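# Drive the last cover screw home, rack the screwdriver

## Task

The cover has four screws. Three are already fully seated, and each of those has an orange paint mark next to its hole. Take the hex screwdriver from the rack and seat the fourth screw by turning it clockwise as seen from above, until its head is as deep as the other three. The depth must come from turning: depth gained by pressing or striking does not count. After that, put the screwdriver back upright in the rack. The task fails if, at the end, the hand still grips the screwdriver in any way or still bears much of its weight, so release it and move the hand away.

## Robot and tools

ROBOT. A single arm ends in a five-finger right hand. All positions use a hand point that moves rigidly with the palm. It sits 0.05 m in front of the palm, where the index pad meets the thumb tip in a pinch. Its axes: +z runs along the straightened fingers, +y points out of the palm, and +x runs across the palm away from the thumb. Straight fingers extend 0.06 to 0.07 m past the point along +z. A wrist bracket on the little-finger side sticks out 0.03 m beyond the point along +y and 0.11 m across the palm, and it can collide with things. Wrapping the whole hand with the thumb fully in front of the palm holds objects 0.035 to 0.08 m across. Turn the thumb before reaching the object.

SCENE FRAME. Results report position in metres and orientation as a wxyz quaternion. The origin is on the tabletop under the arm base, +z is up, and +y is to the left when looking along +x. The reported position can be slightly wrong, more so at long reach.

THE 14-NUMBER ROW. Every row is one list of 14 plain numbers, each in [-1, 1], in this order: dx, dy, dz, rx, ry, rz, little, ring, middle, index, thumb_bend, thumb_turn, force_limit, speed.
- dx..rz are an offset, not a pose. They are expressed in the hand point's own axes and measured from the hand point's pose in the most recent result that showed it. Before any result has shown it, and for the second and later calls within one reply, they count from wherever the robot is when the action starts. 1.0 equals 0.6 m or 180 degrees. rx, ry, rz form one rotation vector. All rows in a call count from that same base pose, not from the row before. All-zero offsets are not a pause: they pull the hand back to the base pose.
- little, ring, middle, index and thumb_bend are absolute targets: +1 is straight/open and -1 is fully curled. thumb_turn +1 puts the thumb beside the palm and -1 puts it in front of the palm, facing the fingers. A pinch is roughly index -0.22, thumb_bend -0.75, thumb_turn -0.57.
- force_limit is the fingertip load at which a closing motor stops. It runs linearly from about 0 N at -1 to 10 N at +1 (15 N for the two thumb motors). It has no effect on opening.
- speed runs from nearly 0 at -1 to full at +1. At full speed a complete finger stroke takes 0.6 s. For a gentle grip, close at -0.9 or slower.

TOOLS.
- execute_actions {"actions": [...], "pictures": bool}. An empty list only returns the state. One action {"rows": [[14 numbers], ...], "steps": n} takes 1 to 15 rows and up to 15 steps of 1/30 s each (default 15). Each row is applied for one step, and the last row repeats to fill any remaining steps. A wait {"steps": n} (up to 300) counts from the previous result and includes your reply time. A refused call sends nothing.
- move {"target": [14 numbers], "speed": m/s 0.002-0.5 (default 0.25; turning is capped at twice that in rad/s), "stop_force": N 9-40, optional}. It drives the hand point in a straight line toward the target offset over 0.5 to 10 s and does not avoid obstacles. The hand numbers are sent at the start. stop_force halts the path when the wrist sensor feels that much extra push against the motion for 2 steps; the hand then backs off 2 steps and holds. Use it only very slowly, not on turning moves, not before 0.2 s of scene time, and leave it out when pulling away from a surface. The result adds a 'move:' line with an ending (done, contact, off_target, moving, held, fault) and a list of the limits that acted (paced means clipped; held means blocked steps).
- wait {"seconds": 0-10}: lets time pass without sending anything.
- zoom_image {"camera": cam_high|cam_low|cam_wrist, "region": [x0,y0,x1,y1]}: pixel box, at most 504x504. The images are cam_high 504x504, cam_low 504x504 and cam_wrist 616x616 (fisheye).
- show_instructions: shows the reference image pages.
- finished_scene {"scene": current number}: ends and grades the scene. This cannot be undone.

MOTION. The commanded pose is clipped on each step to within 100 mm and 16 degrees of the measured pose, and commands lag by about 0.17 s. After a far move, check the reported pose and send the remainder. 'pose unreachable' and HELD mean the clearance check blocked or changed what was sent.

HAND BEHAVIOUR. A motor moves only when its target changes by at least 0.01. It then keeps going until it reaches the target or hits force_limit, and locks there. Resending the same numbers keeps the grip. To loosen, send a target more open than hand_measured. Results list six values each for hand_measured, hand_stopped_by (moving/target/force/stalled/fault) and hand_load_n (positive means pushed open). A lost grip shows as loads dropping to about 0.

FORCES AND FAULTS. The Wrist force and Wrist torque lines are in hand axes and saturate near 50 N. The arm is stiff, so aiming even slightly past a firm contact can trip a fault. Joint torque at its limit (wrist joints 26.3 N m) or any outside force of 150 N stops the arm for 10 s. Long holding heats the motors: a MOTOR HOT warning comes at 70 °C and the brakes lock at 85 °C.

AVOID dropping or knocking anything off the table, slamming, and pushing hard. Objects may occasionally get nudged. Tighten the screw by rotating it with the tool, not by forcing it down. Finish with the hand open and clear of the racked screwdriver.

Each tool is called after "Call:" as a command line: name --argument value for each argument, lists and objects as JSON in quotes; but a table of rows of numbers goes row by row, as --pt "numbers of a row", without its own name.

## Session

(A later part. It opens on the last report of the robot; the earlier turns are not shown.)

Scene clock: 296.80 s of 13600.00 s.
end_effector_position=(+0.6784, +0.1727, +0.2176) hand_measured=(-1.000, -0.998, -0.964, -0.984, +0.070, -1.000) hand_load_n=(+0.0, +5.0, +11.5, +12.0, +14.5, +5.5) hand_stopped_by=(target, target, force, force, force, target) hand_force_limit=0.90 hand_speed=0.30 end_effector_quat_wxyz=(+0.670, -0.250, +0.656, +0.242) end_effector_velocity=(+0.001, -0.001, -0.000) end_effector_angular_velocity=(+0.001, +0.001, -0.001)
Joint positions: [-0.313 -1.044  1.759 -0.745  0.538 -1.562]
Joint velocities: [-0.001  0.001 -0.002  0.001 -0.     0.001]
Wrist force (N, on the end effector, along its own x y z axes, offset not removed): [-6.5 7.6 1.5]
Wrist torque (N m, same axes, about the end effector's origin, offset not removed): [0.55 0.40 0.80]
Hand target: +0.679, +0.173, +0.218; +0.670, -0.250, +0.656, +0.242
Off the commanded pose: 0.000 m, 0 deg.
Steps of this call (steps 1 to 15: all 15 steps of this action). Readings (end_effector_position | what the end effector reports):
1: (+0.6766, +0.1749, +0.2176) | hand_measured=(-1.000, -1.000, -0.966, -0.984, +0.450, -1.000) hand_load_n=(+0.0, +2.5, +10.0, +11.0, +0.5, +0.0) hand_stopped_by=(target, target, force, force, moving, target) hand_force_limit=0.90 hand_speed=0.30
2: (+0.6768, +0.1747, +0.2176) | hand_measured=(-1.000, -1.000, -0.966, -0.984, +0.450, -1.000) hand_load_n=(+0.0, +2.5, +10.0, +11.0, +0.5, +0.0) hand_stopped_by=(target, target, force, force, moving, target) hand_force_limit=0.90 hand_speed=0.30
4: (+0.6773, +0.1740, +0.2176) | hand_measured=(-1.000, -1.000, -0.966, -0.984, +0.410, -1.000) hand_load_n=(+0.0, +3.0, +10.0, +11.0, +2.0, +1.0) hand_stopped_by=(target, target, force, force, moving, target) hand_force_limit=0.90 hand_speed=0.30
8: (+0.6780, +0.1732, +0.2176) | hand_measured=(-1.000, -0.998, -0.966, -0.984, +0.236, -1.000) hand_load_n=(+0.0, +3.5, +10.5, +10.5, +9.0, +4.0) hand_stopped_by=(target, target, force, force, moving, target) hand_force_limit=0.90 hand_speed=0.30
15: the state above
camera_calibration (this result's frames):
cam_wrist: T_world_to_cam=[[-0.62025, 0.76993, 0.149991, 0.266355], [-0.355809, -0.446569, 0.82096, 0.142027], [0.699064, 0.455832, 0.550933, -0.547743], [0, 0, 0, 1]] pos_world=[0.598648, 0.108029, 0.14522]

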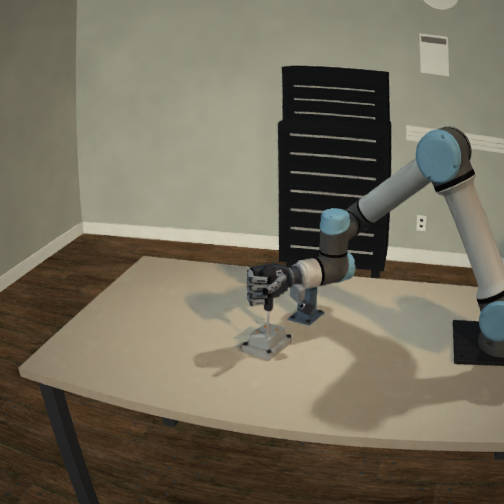

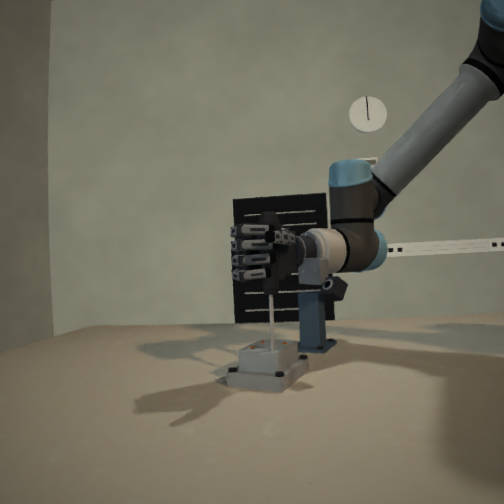

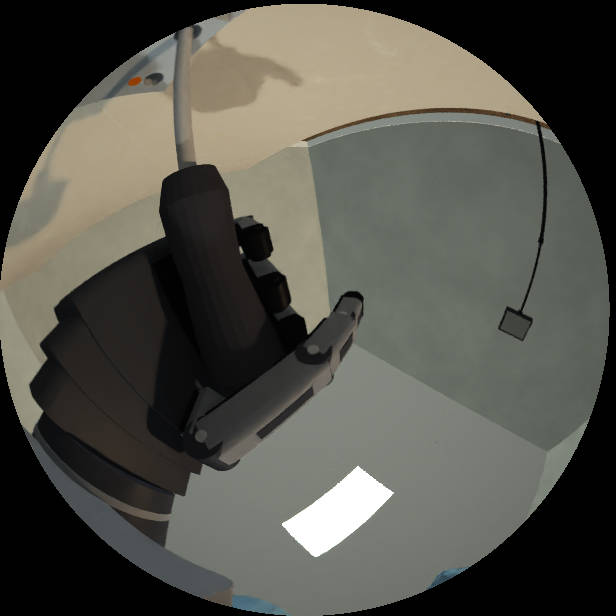

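Good grip restored. Pressing and turning two more steps confirms seating and returns the hand to yaw 0.

Call:
move --target '[0.008,0,0,0,0,0,-1,-1,-1,-1,-0.7,-1,0.9,0.3]' --speed 0.003 --stop_force 9

Call:
move --target '[0,-0.02735,0.01517,0.1111,0,0,-1,-1,-1,-1,-0.7,-1,0.9,0.3]' --speed 0.2

Call:
move --target '[0,-0.02735,0.01517,0.1111,0,0,-1,-1,-1,-1,-0.7,-1,0.9,0.3]' --speed 0.2

Scene clock: 298.30 s of 13600.00 s.
end_effector_position=(+0.6786, +0.1726, +0.2174) hand_measured=(-1.000, -0.998, -0.964, -0.984, +0.070, -1.000) hand_load_n=(+0.0, +5.0, +11.5, +12.0, +14.5, +6.5) hand_stopped_by=(target, target, force, force, force, target) hand_force_limit=0.90 hand_speed=0.30 end_effector_quat_wxyz=(+0.670, -0.250, +0.656, +0.242) end_effector_velocity=(-0.000, +0.000, +0.000) end_effector_angular_velocity=(+0.002, +0.004, -0.001)
Joint positions: [-0.313 -1.043  1.759 -0.746  0.537 -1.562]
Joint velocities: [ 0.    -0.001 -0.     0.006  0.001  0.   ]
Wrist force (N, on the end effector, along its own x y z axes, offset not removed): [-19.2 7.2 0.5]
Wrist torque (N m, same axes, about the end effector's origin, offset not removed): [0.67 1.14 0.44]
Hand target: +0.679, +0.173, +0.217; +0.670, -0.250, +0.656, +0.242
Off the commanded pose: 0.005 m, 0 deg.
move: contact
camera_calibration (this result's frames):
cam_wrist: T_world_to_cam=[[-0.620215, 0.769971, 0.149927, 0.266584], [-0.355933, -0.446552, 0.820916, 0.142312], [0.699032, 0.45578, 0.551017, -0.547638], [0, 0, 0, 1]] pos_world=[0.598809, 0.107891, 0.144963]

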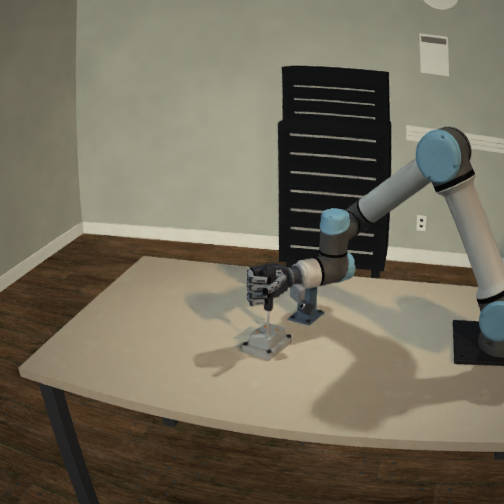

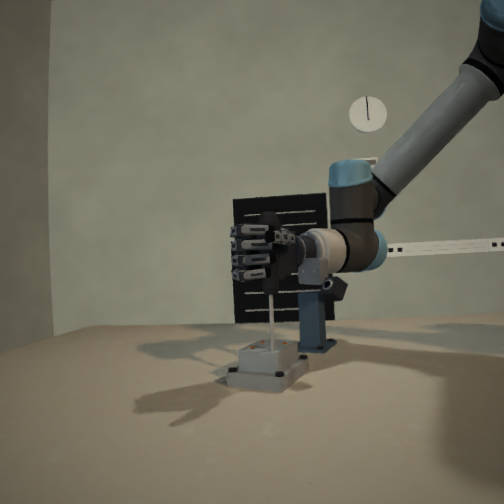

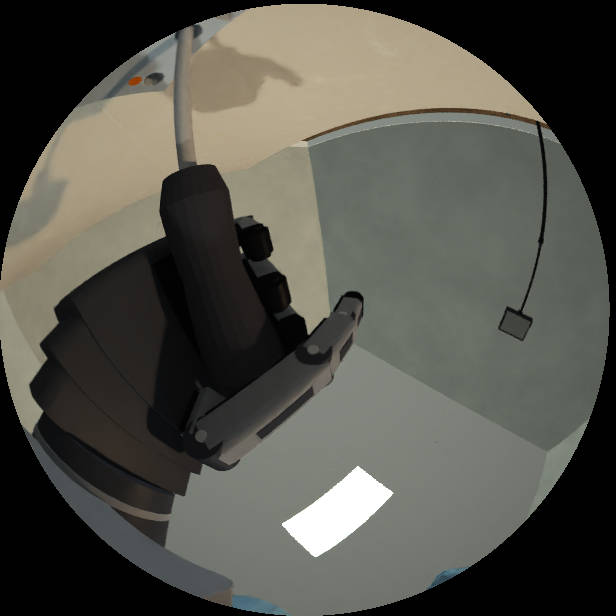

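Scene clock: 299.70 s of 13600.00 s.
end_effector_position=(+0.6961, +0.1661, +0.2178) hand_measured=(-1.000, -0.998, -0.964, -0.982, +0.070, -1.000) hand_load_n=(+0.0, +6.0, +13.5, +19.0, +7.5, +4.5) hand_stopped_by=(target, target, force, force, force, target) hand_force_limit=0.90 hand_speed=0.30 end_effector_quat_wxyz=(+0.703, -0.130, +0.688, +0.125) end_effector_velocity=(+0.001, +0.000, +0.000) end_effector_angular_velocity=(+0.002, -0.000, -0.015)
Joint positions: [-0.226 -1.124  1.9   -0.8    0.972 -1.567]
Joint velocities: [ 0.007 -0.002  0.004 -0.003  0.022  0.002]
Wrist force (N, on the end effector, along its own x y z axes, offset not removed): [-8.5 2.5 -0.3]
Wrist torque (N m, same axes, about the end effector's origin, offset not removed): [-0.89 0.59 0.11]
Hand target: +0.696, +0.166, +0.218; +0.703, -0.130, +0.688, +0.124
Off the commanded pose: 0.000 m, 0 deg.
move: done
camera_calibration (this result's frames):
cam_wrist: T_world_to_cam=[[-0.322001, 0.933854, 0.155664, 0.0462925], [-0.488849, -0.304809, 0.817385, 0.21505], [0.810766, 0.187103, 0.554662, -0.591138], [0, 0, 0, 1]] pos_world=[0.599308, 0.132923, 0.144897]

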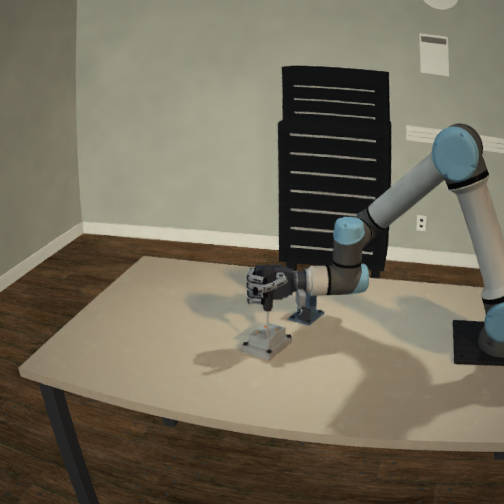

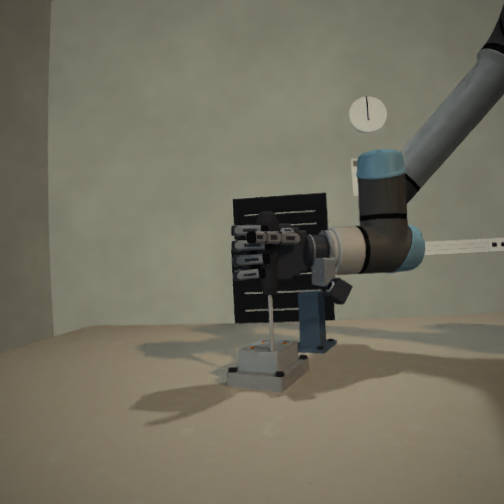

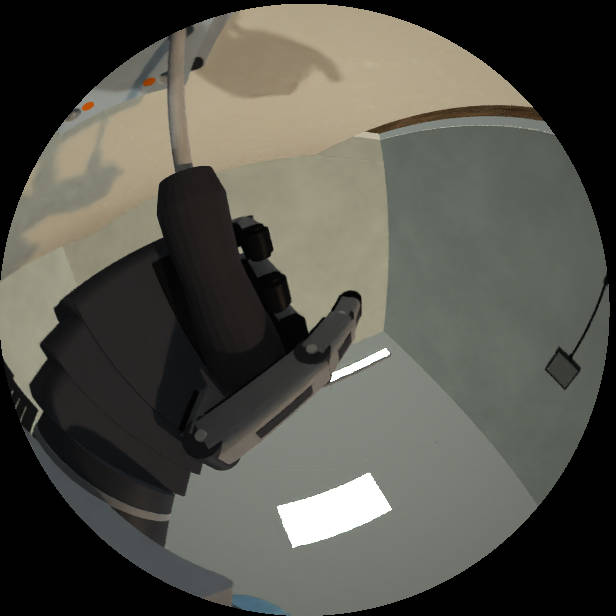

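Scene clock: 301.10 s of 13600.00 s.
end_effector_position=(+0.7103, +0.1541, +0.2182) hand_measured=(-1.000, -0.998, -0.964, -0.974, +0.070, -1.000) hand_load_n=(+0.0, +5.5, +15.0, +21.5, +7.5, +3.5) hand_stopped_by=(target, target, force, force, force, target) hand_force_limit=0.90 hand_speed=0.30 end_effector_quat_wxyz=(+0.715, -0.007, +0.699, +0.004) end_effector_velocity=(+0.001, -0.001, +0.000) end_effector_angular_velocity=(+0.001, -0.001, -0.020)
Joint positions: [-0.086 -1.149  1.944 -0.817  1.459 -1.571]
Joint velocities: [ 0.008  0.001 -0.002  0.     0.027  0.   ]
Wrist force (N, on the end effector, along its own x y z axes, offset not removed): [5.6 1.0 -0.4]
Wrist torque (N m, same axes, about the end effector's origin, offset not removed): [-1.52 -0.17 0.13]
Hand target: +0.711, +0.154, +0.218; +0.715, -0.006, +0.699, +0.004
Off the commanded pose: 0.000 m, 0 deg.
move: done
camera_calibration (this result's frames):
cam_wrist: T_world_to_cam=[[0.0140338, 0.986548, 0.162871, -0.186366], [-0.565646, -0.126486, 0.81489, 0.245677], [0.824529, -0.103564, 0.556262, -0.565962], [0, 0, 0, 1]] pos_world=[0.608234, 0.15632, 0.144977]

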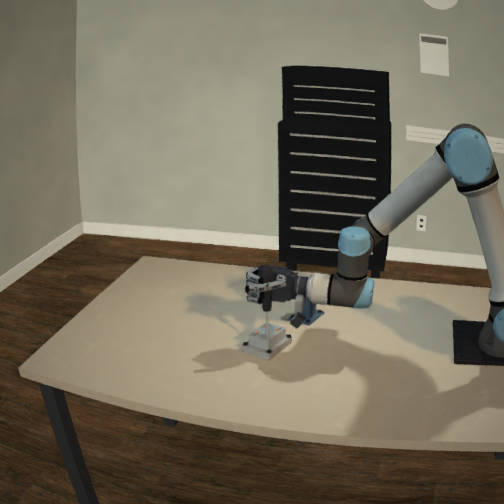

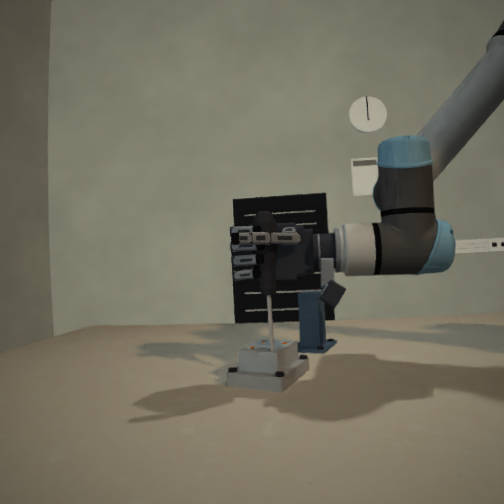

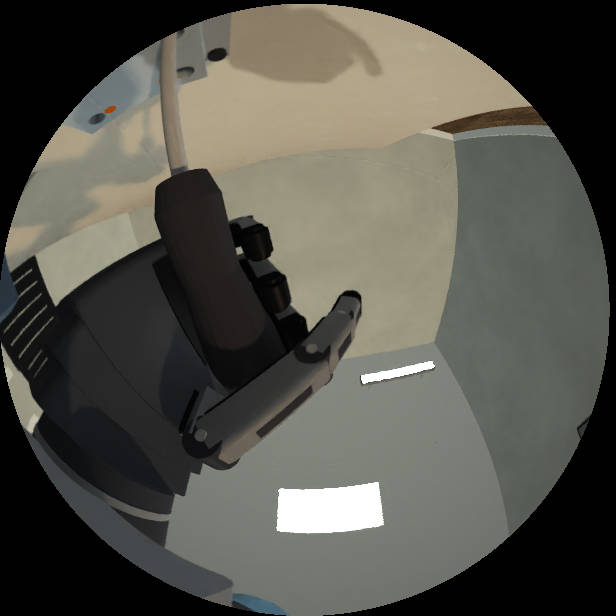

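Call:
execute_actions --actions '[{"rows":[[0,0.004,0,0,0,0,-0.55,-0.55,-0.4,-0.5,0.45,-1,0.9,0.4]],"steps":14}]' --pictures false

Call:
execute_actions --actions '[{"rows":[[0,0,0,0,0,0,-1,-1,-1,-1,0.45,-1,0.9,0.3]],"steps":14}]' --pictures false

Call:
execute_actions --actions '[{"rows":[[0,-0.004,0,0,0,0,-1,-1,-1,-1,-0.7,-1,0.9,0.3]],"steps":15}]' --pictures false

Call:
move --target '[-0.04,0,0,0,0,0,-1,-1,-1,-1,-0.7,-1,0.9,0.3]' --speed 0.008 --stop_force 14

Scene clock: 302.80 s of 13600.00 s.
end_effector_position=(+0.7103, +0.1564, +0.2182) hand_measured=(-0.550, -0.550, -0.400, -0.500, +0.450, -1.000) hand_load_n=(+0.0, +0.0, +0.0, +0.0, +0.0, +0.0) hand_stopped_by=(target, target, target, target, target, target) hand_force_limit=0.90 hand_speed=0.40 end_effector_quat_wxyz=(+0.715, -0.007, +0.699, +0.004) end_effector_velocity=(-0.000, +0.001, -0.000) end_effector_angular_velocity=(-0.000, +0.000, +0.001)
Joint positions: [-0.08  -1.148  1.942 -0.817  1.464 -1.571]
Joint velocities: [ 0.001  0.    -0.     0.     0.    -0.   ]
Wrist force (N, on the end effector, along its own x y z axes, offset not removed): [0.5 2.5 1.9]
Wrist torque (N m, same axes, about the end effector's origin, offset not removed): [0.33 -0.16 0.04]
Hand target: +0.710, +0.157, +0.218; +0.715, -0.007, +0.699, +0.004
Off the commanded pose: 0.000 m, 0 deg.
Steps of this call (steps 1 to 37: nothing new was sent; steps 38 to 51: all 14 steps of this action). Readings (end_effector_position | what the end effector reports):
38: (+0.7105, +0.1541, +0.2183) | hand_measured=(-1.000, -0.998, -0.964, -0.974, +0.070, -1.000) hand_load_n=(+0.0, +5.5, +15.0, +21.5, +7.5, +3.5) hand_stopped_by=(moving, moving, moving, moving, moving, target) hand_force_limit=0.90 hand_speed=0.40
39: (+0.7105, +0.1544, +0.2183) | hand_measured=(-1.000, -0.998, -0.964, -0.974, +0.070, -1.000) hand_load_n=(+0.0, +5.0, +15.0, +21.5, +7.5, +3.0) hand_stopped_by=(moving, moving, moving, moving, moving, target) hand_force_limit=0.90 hand_speed=0.40
41: (+0.7105, +0.1552, +0.2183) | hand_measured=(-0.930, -0.930, -0.900, -0.906, +0.110, -1.000) hand_load_n=(+0.0, +0.0, -8.5, +1.0, +5.0, +3.0) hand_stopped_by=(moving, moving, moving, moving, moving, target) hand_force_limit=0.90 hand_speed=0.40
45: (+0.7104, +0.1560, +0.2183) | hand_measured=(-0.618, -0.618, -0.586, -0.596, +0.302, -1.000) hand_load_n=(+0.0, +0.0, +0.0, +0.0, +0.0, +0.0) hand_stopped_by=(moving, moving, moving, moving, moving, target) hand_force_limit=0.90 hand_speed=0.40
51: the state above

Scene clock: 303.27 s of 13600.00 s.
end_effector_position=(+0.7103, +0.1564, +0.2182) hand_measured=(-1.000, -0.994, -0.938, -0.922, +0.450, -1.000) hand_load_n=(+0.0, +7.5, +12.5, +5.5, +0.0, +0.0) hand_stopped_by=(target, force, force, force, target, target) hand_force_limit=0.90 hand_speed=0.30 end_effector_quat_wxyz=(+0.715, -0.007, +0.699, +0.004) end_effector_velocity=(-0.000, +0.000, -0.001) end_effector_angular_velocity=(+0.000, +0.002, +0.001)
Joint positions: [-0.08  -1.148  1.942 -0.817  1.464 -1.571]
Joint velocities: [-0.     0.     0.     0.001 -0.001  0.   ]
Wrist force (N, on the end effector, along its own x y z axes, offset not removed): [-4.2 3.0 1.1]
Wrist torque (N m, same axes, about the end effector's origin, offset not removed): [0.32 0.09 0.08]
Hand target: +0.710, +0.156, +0.218; +0.715, -0.007, +0.699, +0.004
Off the commanded pose: 0.000 m, 0 deg.
Steps of this call (steps 1 to 14: all 14 steps of this action). Readings (end_effector_position | what the end effector reports):
1: (+0.7103, +0.1564, +0.2182) | hand_measured=(-0.550, -0.550, -0.400, -0.500, +0.450, -1.000) hand_load_n=(+0.0, +0.0, +0.0, +0.0, +0.0, +0.0) hand_stopped_by=(moving, moving, moving, moving, target, target) hand_force_limit=0.90 hand_speed=0.30
2: (+0.7103, +0.1564, +0.2182) | hand_measured=(-0.550, -0.550, -0.400, -0.500, +0.450, -1.000) hand_load_n=(+0.0, +0.0, +0.0, +0.0, +0.0, +0.0) hand_stopped_by=(moving, moving, moving, moving, target, target) hand_force_limit=0.90 hand_speed=0.30
4: (+0.7103, +0.1564, +0.2182) | hand_measured=(-0.616, -0.616, -0.466, -0.566, +0.450, -1.000) hand_load_n=(+0.0, +0.0, +0.0, +0.0, +0.0, +0.0) hand_stopped_by=(moving, moving, moving, moving, target, target) hand_force_limit=0.90 hand_speed=0.30
8: (+0.7103, +0.1564, +0.2182) | hand_measured=(-0.904, -0.904, -0.754, -0.854, +0.450, -1.000) hand_load_n=(+0.0, +0.0, +0.0, +0.0, +0.0, +0.0) hand_stopped_by=(moving, moving, moving, moving, target, target) hand_force_limit=0.90 hand_speed=0.30
14: the state above

Scene clock: 303.77 s of 13600.00 s.
end_effector_position=(+0.7104, +0.1542, +0.2183) hand_measured=(-1.000, -0.994, -0.938, -0.922, -0.024, -1.000) hand_load_n=(+0.0, +8.5, +11.0, +3.5, +14.5, +3.5) hand_stopped_by=(target, force, force, force, force, target) hand_force_limit=0.90 hand_speed=0.30 end_effector_quat_wxyz=(+0.715, -0.007, +0.699, +0.004) end_effector_velocity=(+0.000, -0.001, +0.001) end_effector_angular_velocity=(-0.000, -0.001, -0.002)
Joint positions: [-0.085 -1.149  1.943 -0.817  1.459 -1.571]
Joint velocities: [-0.002 -0.001  0.    -0.001 -0.    -0.   ]
Wrist force (N, on the end effector, along its own x y z axes, offset not removed): [-5.4 6.2 2.2]
Wrist torque (N m, same axes, about the end effector's origin, offset not removed): [0.35 0.18 0.46]
Hand target: +0.710, +0.154, +0.218; +0.715, -0.007, +0.699, +0.004
Off the commanded pose: 0.000 m, 0 deg.
Steps of this call (steps 1 to 15: all 15 steps of this action). Readings (end_effector_position | what the end effector reports):
1: (+0.7103, +0.1564, +0.2182) | hand_measured=(-1.000, -0.994, -0.938, -0.920, +0.450, -1.000) hand_load_n=(+0.0, +7.5, +12.5, +5.5, +0.0, +0.0) hand_stopped_by=(target, force, force, force, moving, target) hand_force_limit=0.90 hand_speed=0.30
2: (+0.7104, +0.1562, +0.2182) | hand_measured=(-1.000, -0.994, -0.938, -0.922, +0.450, -1.000) hand_load_n=(+0.0, +7.5, +12.5, +5.5, +0.0, +0.0) hand_stopped_by=(target, force, force, force, moving, target) hand_force_limit=0.90 hand_speed=0.30
4: (+0.7105, +0.1555, +0.2183) | hand_measured=(-1.000, -0.994, -0.938, -0.922, +0.408, -1.000) hand_load_n=(+0.0, +8.0, +12.5, +5.0, +0.0, +0.0) hand_stopped_by=(target, force, force, force, moving, target) hand_force_limit=0.90 hand_speed=0.30
8: (+0.7104, +0.1546, +0.2183) | hand_measured=(-1.000, -0.994, -0.938, -0.922, +0.226, -1.000) hand_load_n=(+0.0, +8.5, +12.0, +4.5, +0.0, +0.0) hand_stopped_by=(target, force, force, force, moving, target) hand_force_limit=0.90 hand_speed=0.30
15: the state above

Scene clock: 304.50 s of 13600.00 s.
end_effector_position=(+0.7102, +0.1541, +0.2191) hand_measured=(-1.000, -0.994, -0.938, -0.922, -0.022, -1.000) hand_load_n=(+0.0, +8.5, +10.5, +2.5, +14.5, +2.5) hand_stopped_by=(target, force, force, force, force, target) hand_force_limit=0.90 hand_speed=0.30 end_effector_quat_wxyz=(+0.715, -0.007, +0.699, +0.004) end_effector_velocity=(+0.000, +0.000, -0.001) end_effector_angular_velocity=(-0.000, -0.003, +0.000)
Joint positions: [-0.086 -1.151  1.943 -0.814  1.458 -1.571]
Joint velocities: [-0.     0.004  0.001 -0.008 -0.     0.   ]
Wrist force (N, on the end effector, along its own x y z axes, offset not removed): [15.1 4.5 -1.1]
Wrist torque (N m, same axes, about the end effector's origin, offset not removed): [0.47 -0.76 0.80]
Hand target: +0.710, +0.154, +0.219; +0.715, -0.007, +0.700, +0.004
Off the commanded pose: 0.023 m, 0 deg.
move: contact
camera_calibration (this result's frames):
cam_wrist: T_world_to_cam=[[0.0141783, 0.986551, 0.162837, -0.186553], [-0.565296, -0.12642, 0.815143, 0.244577], [0.824767, -0.103608, 0.555901, -0.566424], [0, 0, 0, 1]] pos_world=[0.608071, 0.156278, 0.145888]

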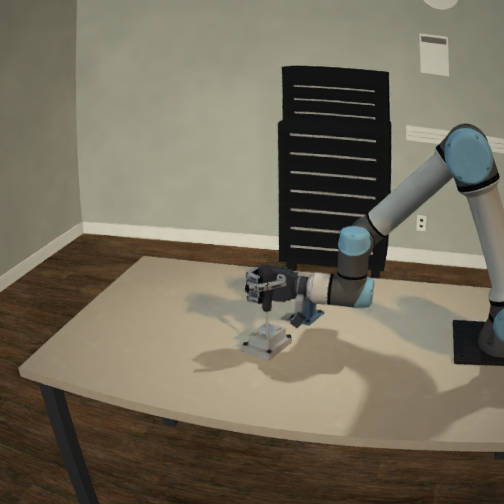

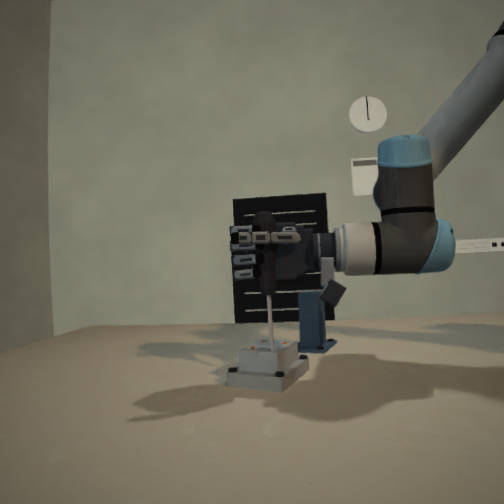

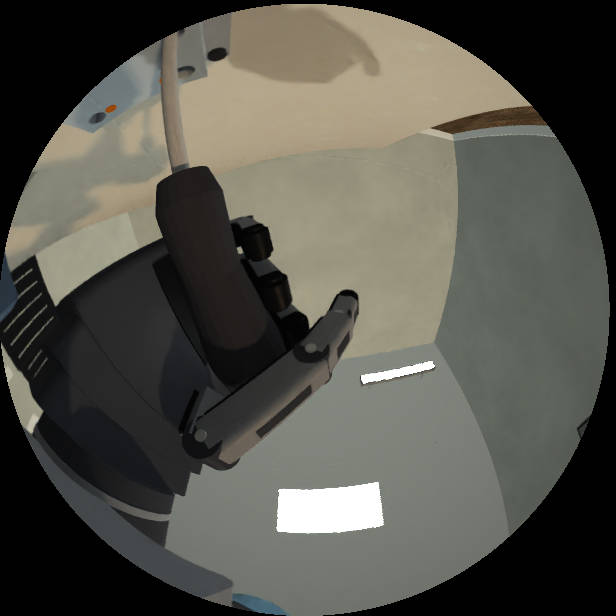

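Call:
execute_actions --actions '[{"rows":[[0.0012,0.007,0,0,0,0,-0.55,-0.55,-0.4,-0.5,0.45,-1,0.9,0.4]],"steps":15}]' --pictures false

Call:
execute_actions --actions '[{"rows":[[0,0,0,0,0,0,-1,-1,-1,-1,0.45,-1,0.9,0.3]],"steps":14}]' --pictures false

Call:
execute_actions --actions '[{"rows":[[0,-0.007,0,0,0,0,-1,-1,-1,-1,-0.7,-1,0.9,0.3]],"steps":15}]' --pictures false

Call:
move --target '[0,0.0034,-0.0029,-0.015,0,0,-1,-1,-1,-1,-0.7,-1,0.9,0.3]' --speed 0.05

Call:
move --target '[-0.04,0,0,0,0,0,-1,-1,-1,-1,-0.7,-1,0.9,0.3]' --speed 0.008 --stop_force 14

Scene clock: 306.57 s of 13600.00 s.
end_effector_position=(+0.7101, +0.1581, +0.2183) hand_measured=(-0.550, -0.550, -0.400, -0.500, +0.450, -1.000) hand_load_n=(+0.0, +0.0, +0.0, +0.0, +0.0, +0.0) hand_stopped_by=(target, target, target, target, moving, target) hand_force_limit=0.90 hand_speed=0.40 end_effector_quat_wxyz=(+0.715, -0.007, +0.700, +0.004) end_effector_velocity=(+0.000, +0.001, +0.000) end_effector_angular_velocity=(-0.001, -0.000, -0.001)
Joint positions: [-0.077 -1.149  1.942 -0.815  1.467 -1.571]
Joint velocities: [ 0.003  0.    -0.001  0.     0.004 -0.001]
Wrist force (N, on the end effector, along its own x y z axes, offset not removed): [-0.8 3.0 1.7]
Wrist torque (N m, same axes, about the end effector's origin, offset not removed): [0.36 0.07 -0.03]
Hand target: +0.710, +0.158, +0.218; +0.715, -0.007, +0.699, +0.004
Off the commanded pose: 0.000 m, 0 deg.
Steps of this call (steps 1 to 47: nothing new was sent; steps 48 to 62: all 15 steps of this action). Readings (end_effector_position | what the end effector reports):
48: (+0.7102, +0.1541, +0.2187) | hand_measured=(-1.000, -0.994, -0.938, -0.922, -0.022, -1.000) hand_load_n=(+0.0, +8.0, +10.5, +2.5, +14.5, +3.0) hand_stopped_by=(moving, moving, moving, moving, moving, target) hand_force_limit=0.90 hand_speed=0.40
49: (+0.7101, +0.1546, +0.2185) | hand_measured=(-1.000, -0.994, -0.938, -0.922, -0.022, -1.000) hand_load_n=(+0.0, +8.0, +10.5, +2.5, +14.5, +3.0) hand_stopped_by=(moving, moving, moving, moving, moving, target) hand_force_limit=0.90 hand_speed=0.40
51: (+0.7100, +0.1558, +0.2183) | hand_measured=(-0.930, -0.926, -0.892, -0.852, +0.022, -1.000) hand_load_n=(+0.0, +0.0, -13.0, +0.0, +12.0, +3.0) hand_stopped_by=(moving, moving, moving, moving, moving, target) hand_force_limit=0.90 hand_speed=0.40
55: (+0.7101, +0.1573, +0.2182) | hand_measured=(-0.618, -0.614, -0.690, -0.540, +0.210, -1.000) hand_load_n=(+0.0, +0.0, +0.0, +0.0, +0.0, +0.0) hand_stopped_by=(moving, moving, moving, moving, moving, target) hand_force_limit=0.90 hand_speed=0.40
62: the state above

Scene clock: 307.03 s of 13600.00 s.
end_effector_position=(+0.7102, +0.1581, +0.2183) hand_measured=(-1.000, -1.000, -0.960, -0.956, +0.450, -1.000) hand_load_n=(+0.0, +2.0, +12.0, +9.5, +0.0, +0.0) hand_stopped_by=(target, target, force, force, target, target) hand_force_limit=0.90 hand_speed=0.30 end_effector_quat_wxyz=(+0.715, -0.007, +0.700, +0.004) end_effector_velocity=(+0.000, -0.001, +0.000) end_effector_angular_velocity=(-0.000, -0.001, -0.002)
Joint positions: [-0.077 -1.149  1.941 -0.815  1.468 -1.571]
Joint velocities: [-0.001 -0.    -0.    -0.     0.001 -0.   ]
Wrist force (N, on the end effector, along its own x y z axes, offset not removed): [-2.5 1.3 0.8]
Wrist torque (N m, same axes, about the end effector's origin, offset not removed): [0.34 -0.11 -0.15]
Hand target: +0.710, +0.158, +0.218; +0.715, -0.007, +0.700, +0.004
Off the commanded pose: 0.000 m, 0 deg.
Steps of this call (steps 1 to 14: all 14 steps of this action). Readings (end_effector_position | what the end effector reports):
1: (+0.7101, +0.1581, +0.2183) | hand_measured=(-0.550, -0.550, -0.400, -0.500, +0.450, -1.000) hand_load_n=(+0.0, +0.0, +0.0, +0.0, +0.0, +0.0) hand_stopped_by=(moving, moving, moving, moving, target, target) hand_force_limit=0.90 hand_speed=0.30
2: (+0.7102, +0.1581, +0.2183) | hand_measured=(-0.550, -0.550, -0.400, -0.500, +0.450, -1.000) hand_load_n=(+0.0, +0.0, +0.0, +0.0, +0.0, +0.0) hand_stopped_by=(moving, moving, moving, moving, target, target) hand_force_limit=0.90 hand_speed=0.30
4: (+0.7102, +0.1581, +0.2183) | hand_measured=(-0.616, -0.616, -0.466, -0.566, +0.450, -1.000) hand_load_n=(+0.0, +0.0, +0.0, +0.0, +0.0, +0.0) hand_stopped_by=(moving, moving, moving, moving, target, target) hand_force_limit=0.90 hand_speed=0.30
8: (+0.7102, +0.1581, +0.2183) | hand_measured=(-0.904, -0.904, -0.754, -0.854, +0.450, -1.000) hand_load_n=(+0.0, +0.0, +0.0, +0.0, +0.0, +0.0) hand_stopped_by=(moving, moving, moving, moving, target, target) hand_force_limit=0.90 hand_speed=0.30
14: the state above

Scene clock: 307.53 s of 13600.00 s.
end_effector_position=(+0.7102, +0.1541, +0.2184) hand_measured=(-1.000, -1.000, -0.960, -0.956, +0.022, -1.000) hand_load_n=(+0.0, +2.5, +10.5, +6.0, +13.5, +5.0) hand_stopped_by=(target, target, force, force, force, target) hand_force_limit=0.90 hand_speed=0.30 end_effector_quat_wxyz=(+0.715, -0.007, +0.699, +0.004) end_effector_velocity=(-0.000, -0.001, -0.000) end_effector_angular_velocity=(+0.001, +0.000, -0.000)
Joint positions: [-0.086 -1.15   1.944 -0.816  1.459 -1.571]
Joint velocities: [-0.003 -0.     0.001 -0.    -0.002  0.001]
Wrist force (N, on the end effector, along its own x y z axes, offset not removed): [-5.2 5.7 1.2]
Wrist torque (N m, same axes, about the end effector's origin, offset not removed): [0.50 0.15 0.51]
Hand target: +0.710, +0.154, +0.218; +0.715, -0.007, +0.700, +0.004
Off the commanded pose: 0.000 m, 0 deg.
Steps of this call (steps 1 to 15: all 15 steps of this action). Readings (end_effector_position | what the end effector reports):
1: (+0.7102, +0.1581, +0.2183) | hand_measured=(-1.000, -1.000, -0.960, -0.956, +0.450, -1.000) hand_load_n=(+0.0, +2.0, +12.0, +9.5, +0.0, +0.0) hand_stopped_by=(target, target, force, force, moving, target) hand_force_limit=0.90 hand_speed=0.30
2: (+0.7102, +0.1576, +0.2184) | hand_measured=(-1.000, -1.000, -0.960, -0.956, +0.450, -1.000) hand_load_n=(+0.0, +2.0, +12.0, +9.5, +0.0, +0.0) hand_stopped_by=(target, target, force, force, moving, target) hand_force_limit=0.90 hand_speed=0.30
4: (+0.7103, +0.1563, +0.2185) | hand_measured=(-1.000, -1.000, -0.960, -0.956, +0.408, -1.000) hand_load_n=(+0.0, +2.0, +12.0, +8.5, +0.0, +0.0) hand_stopped_by=(target, target, force, force, moving, target) hand_force_limit=0.90 hand_speed=0.30
8: (+0.7103, +0.1549, +0.2184) | hand_measured=(-1.000, -1.000, -0.960, -0.956, +0.228, -1.000) hand_load_n=(+0.0, +2.5, +11.5, +7.0, +2.0, +1.0) hand_stopped_by=(target, target, force, force, moving, target) hand_force_limit=0.90 hand_speed=0.30
15: the state above

Scene clock: 308.53 s of 13600.00 s.
end_effector_position=(+0.7085, +0.1559, +0.2183) hand_measured=(-1.000, -1.000, -0.960, -0.956, +0.022, -1.000) hand_load_n=(+0.0, +3.0, +10.5, +6.0, +14.0, +5.5) hand_stopped_by=(target, target, force, force, force, target) hand_force_limit=0.90 hand_speed=0.30 end_effector_quat_wxyz=(+0.714, -0.023, +0.699, +0.020) end_effector_velocity=(-0.000, +0.001, +0.000) end_effector_angular_velocity=(-0.000, -0.001, +0.016)
Joint positions: [-0.106 -1.151  1.945 -0.816  1.393 -1.571]
Joint velocities: [-0.006 -0.    -0.001  0.    -0.022  0.   ]
Wrist force (N, on the end effector, along its own x y z axes, offset not removed): [-4.4 5.6 2.0]
Wrist torque (N m, same axes, about the end effector's origin, offset not removed): [0.53 -0.11 0.61]
Hand target: +0.708, +0.156, +0.218; +0.714, -0.024, +0.699, +0.021
Off the commanded pose: 0.000 m, 0 deg.
move: done
camera_calibration (this result's frames):
cam_wrist: T_world_to_cam=[[-0.0302822, 0.986336, 0.161939, -0.156482], [-0.558847, -0.151032, 0.815402, 0.243672], [0.828718, -0.0658069, 0.555784, -0.573032], [0, 0, 0, 1]] pos_world=[0.606319, 0.153437, 0.145132]

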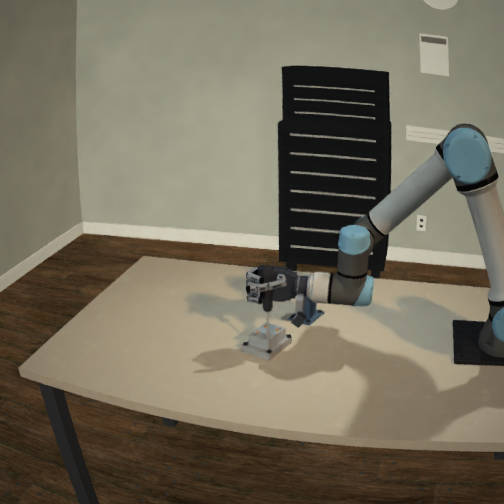

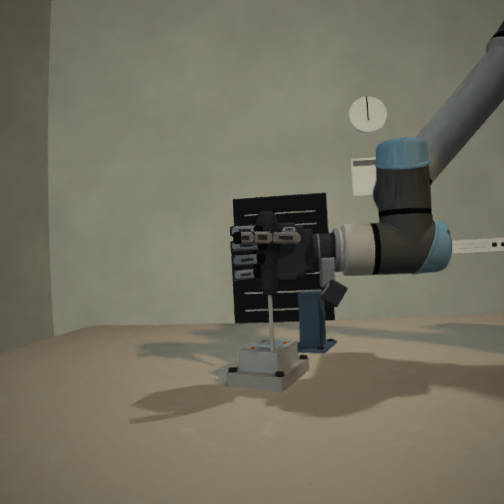

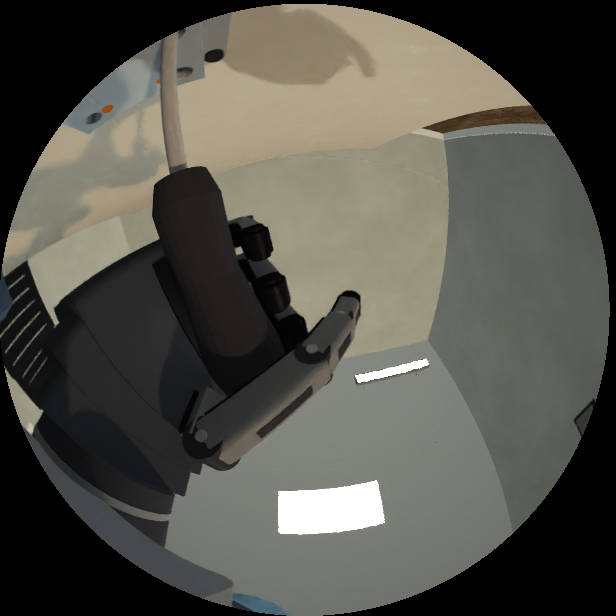

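Scene clock: 311.77 s of 13600.00 s.
end_effector_position=(+0.7080, +0.1560, +0.2420) hand_measured=(-1.000, -1.000, -0.960, -0.956, +0.022, -1.000) hand_load_n=(+0.0, +2.0, +10.5, +6.5, +13.5, +4.0) hand_stopped_by=(target, target, force, force, force, target) hand_force_limit=0.90 hand_speed=0.30 end_effector_quat_wxyz=(+0.714, -0.023, +0.699, +0.020) end_effector_velocity=(-0.000, +0.000, +0.002) end_effector_angular_velocity=(-0.000, -0.000, +0.001)
Joint positions: [-0.106 -1.193  1.928 -0.757  1.393 -1.571]
Joint velocities: [-0.    -0.004 -0.002  0.005 -0.001 -0.   ]
Wrist force (N, on the end effector, along its own x y z axes, offset not removed): [0.8 0.6 0.5]
Wrist torque (N m, same axes, about the end effector's origin, offset not removed): [0.14 -0.13 -0.02]
Hand target: +0.708, +0.156, +0.242; +0.714, -0.023, +0.699, +0.020
Off the commanded pose: 0.000 m, 0 deg.
move: done
camera_calibration (this result's frames):
cam_wrist: T_world_to_cam=[[-0.0302865, 0.986336, 0.16194, -0.160443], [-0.55886, -0.151034, 0.815392, 0.224076], [0.828709, -0.0658066, 0.555798, -0.585795], [0, 0, 0, 1]] pos_world=[0.605821, 0.153545, 0.168856]

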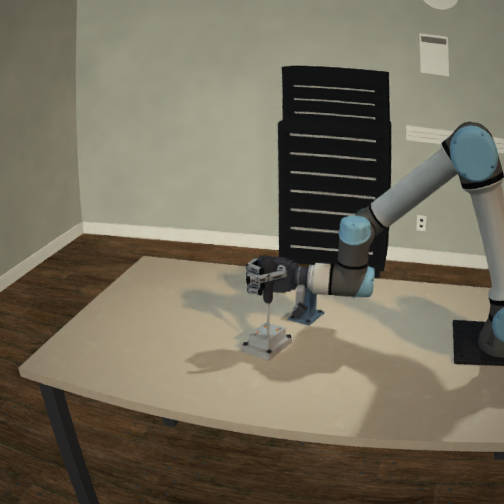

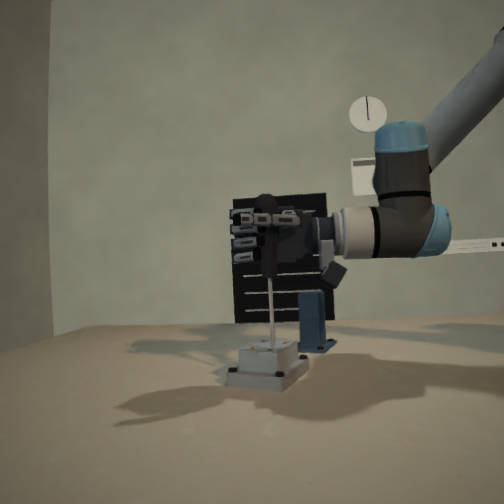

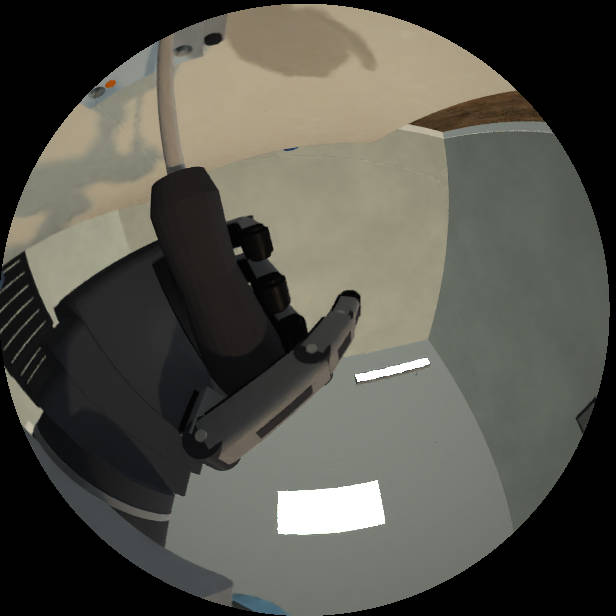

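Call:
move --target '[-0.172,0,0,0.015,0.007,0,-1,-1,-1,-1,-0.7,-1,0.9,0.3]' --speed 0.3

Call:
move --target '[0,-0.3887,-0.093,0,0,0,-1,-1,-1,-1,-0.7,-1,0.9,0.3]' --speed 0.3

Call:
zoom_image --camera "cam_high" --region '[260,220,360,330]'

Call:
zoom_image --camera "cam_low" --region '[260,200,370,360]'

Scene clock: 314.27 s of 13600.00 s.
end_effector_position=(+0.7058, +0.1565, +0.3449) hand_measured=(-1.000, -1.000, -0.960, -0.956, +0.022, -1.000) hand_load_n=(+0.0, +2.0, +10.5, +6.5, +13.5, +4.0) hand_stopped_by=(target, target, force, force, force, target) hand_force_limit=0.90 hand_speed=0.30 end_effector_quat_wxyz=(+0.707, -0.007, +0.707, +0.003) end_effector_velocity=(+0.000, -0.000, +0.002) end_effector_angular_velocity=(-0.000, +0.004, -0.002)
Joint positions: [-0.081 -1.347  1.807 -0.461  1.465 -1.574]
Joint velocities: [ 0.001 -0.003 -0.006  0.012  0.003 -0.001]
Wrist force (N, on the end effector, along its own x y z axes, offset not removed): [1.7 1.4 0.5]
Wrist torque (N m, same axes, about the end effector's origin, offset not removed): [0.28 -0.22 0.13]
Hand target: +0.706, +0.156, +0.345; +0.707, -0.007, +0.707, +0.003
Off the commanded pose: 0.000 m, 0 deg.
move: done
camera_calibration (this result's frames):
cam_wrist: T_world_to_cam=[[0.019579, 0.986628, 0.161808, -0.212832], [-0.547809, -0.124798, 0.827243, 0.123066], [0.836374, -0.104837, 0.53804, -0.634303], [0, 0, 0, 1]] pos_world=[0.602099, 0.158846, 0.273913]

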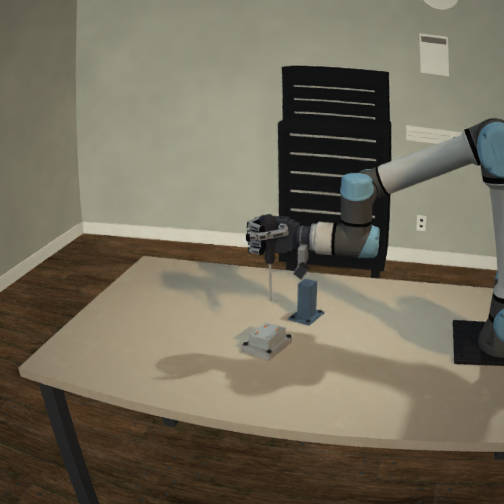

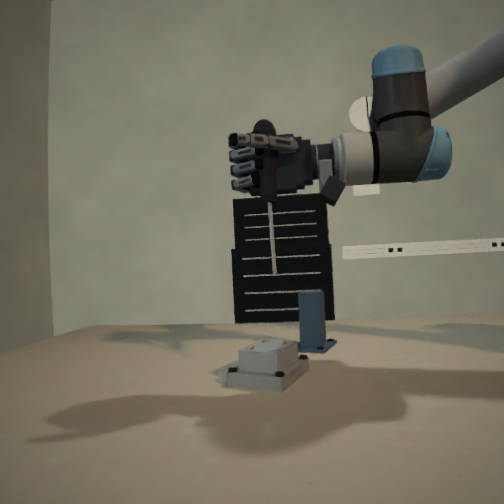

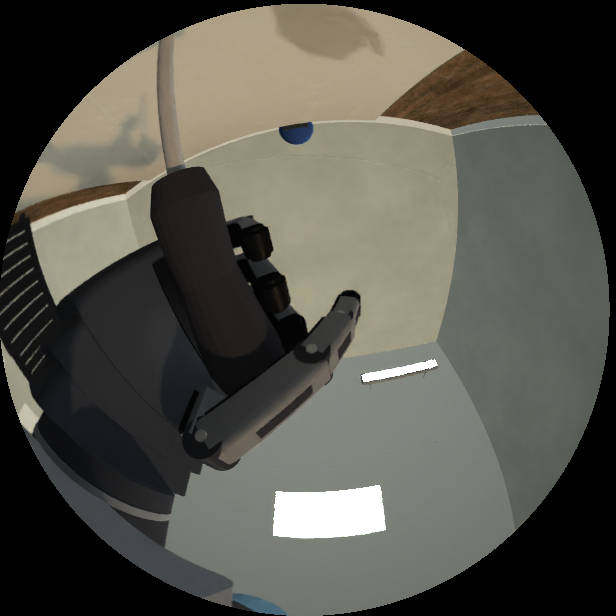

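Scene clock: 315.80 s of 13600.00 s.
end_effector_position=(+0.6531, -0.0771, +0.3461) hand_measured=(-1.000, -1.000, -0.960, -0.956, +0.022, -1.000) hand_load_n=(+0.0, +2.0, +10.5, +6.5, +13.5, +4.0) hand_stopped_by=(target, target, force, force, force, target) hand_force_limit=0.90 hand_speed=0.30 end_effector_quat_wxyz=(+0.707, -0.007, +0.707, +0.003) end_effector_velocity=(-0.001, -0.003, +0.000) end_effector_angular_velocity=(-0.000, +0.000, +0.001)
Joint positions: [-0.644 -1.434  1.911 -0.477  0.903 -1.574]
Joint velocities: [-0.008  0.001 -0.002  0.001 -0.009 -0.   ]
Wrist force (N, on the end effector, along its own x y z axes, offset not removed): [0.6 2.3 0.2]
Wrist torque (N m, same axes, about the end effector's origin, offset not removed): [0.42 -0.10 0.06]
Hand target: +0.653, -0.077, +0.346; +0.707, -0.007, +0.707, +0.003
Off the commanded pose: 0.000 m, 0 deg.
move: done
camera_calibration (this result's frames):
cam_wrist: T_world_to_cam=[[0.0199346, 0.986691, 0.161379, 0.0184273], [-0.547713, -0.124259, 0.827388, 0.0640161], [0.836429, -0.104883, 0.537946, -0.615408], [0, 0, 0, 1]] pos_world=[0.549441, -0.0747735, 0.275117]

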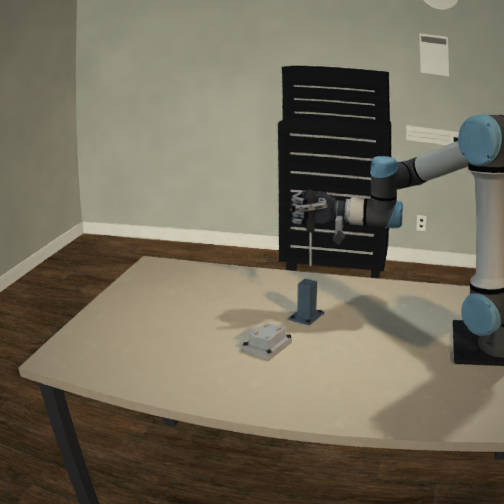

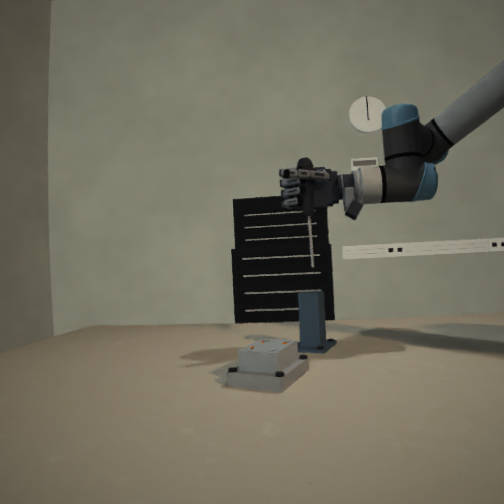

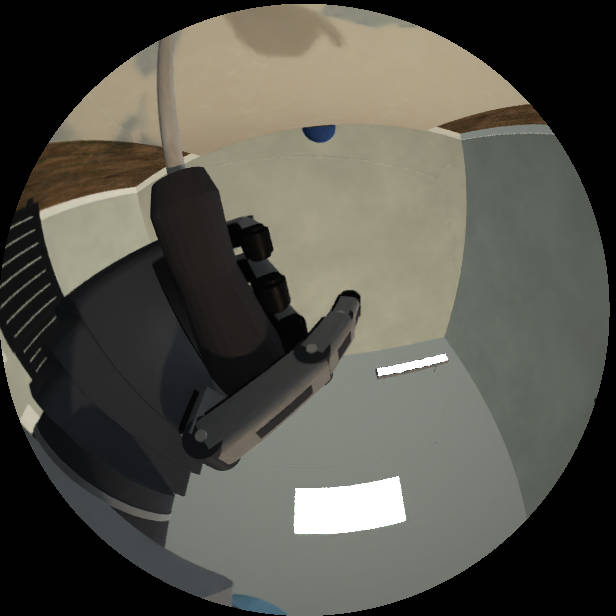

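Region (260, 220, 360, 330) of cam_high's 504x504 image, scaled by 4.582, with more detail than that image has; it fills the left 458 columns of this view, and the rest is white.

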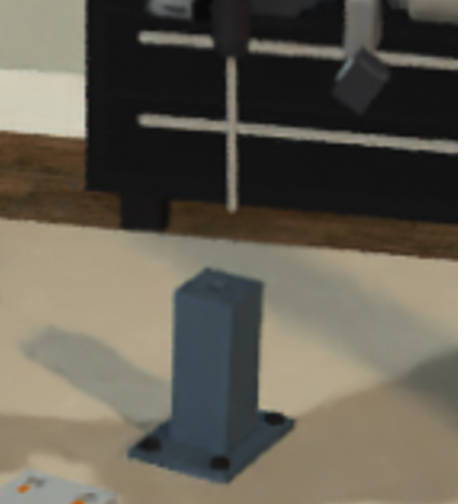

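Region (260, 200, 370, 360) of cam_low's 504x504 image, scaled by 3.150, with more detail than that image has; it fills the left 346 columns of this view, and the rest is white.

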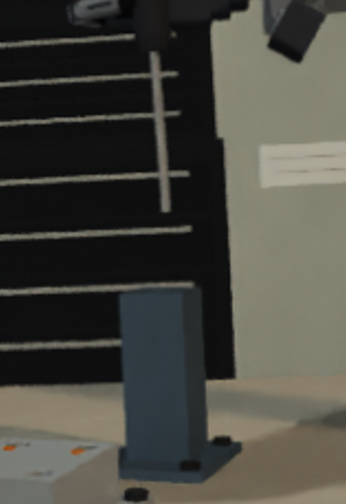

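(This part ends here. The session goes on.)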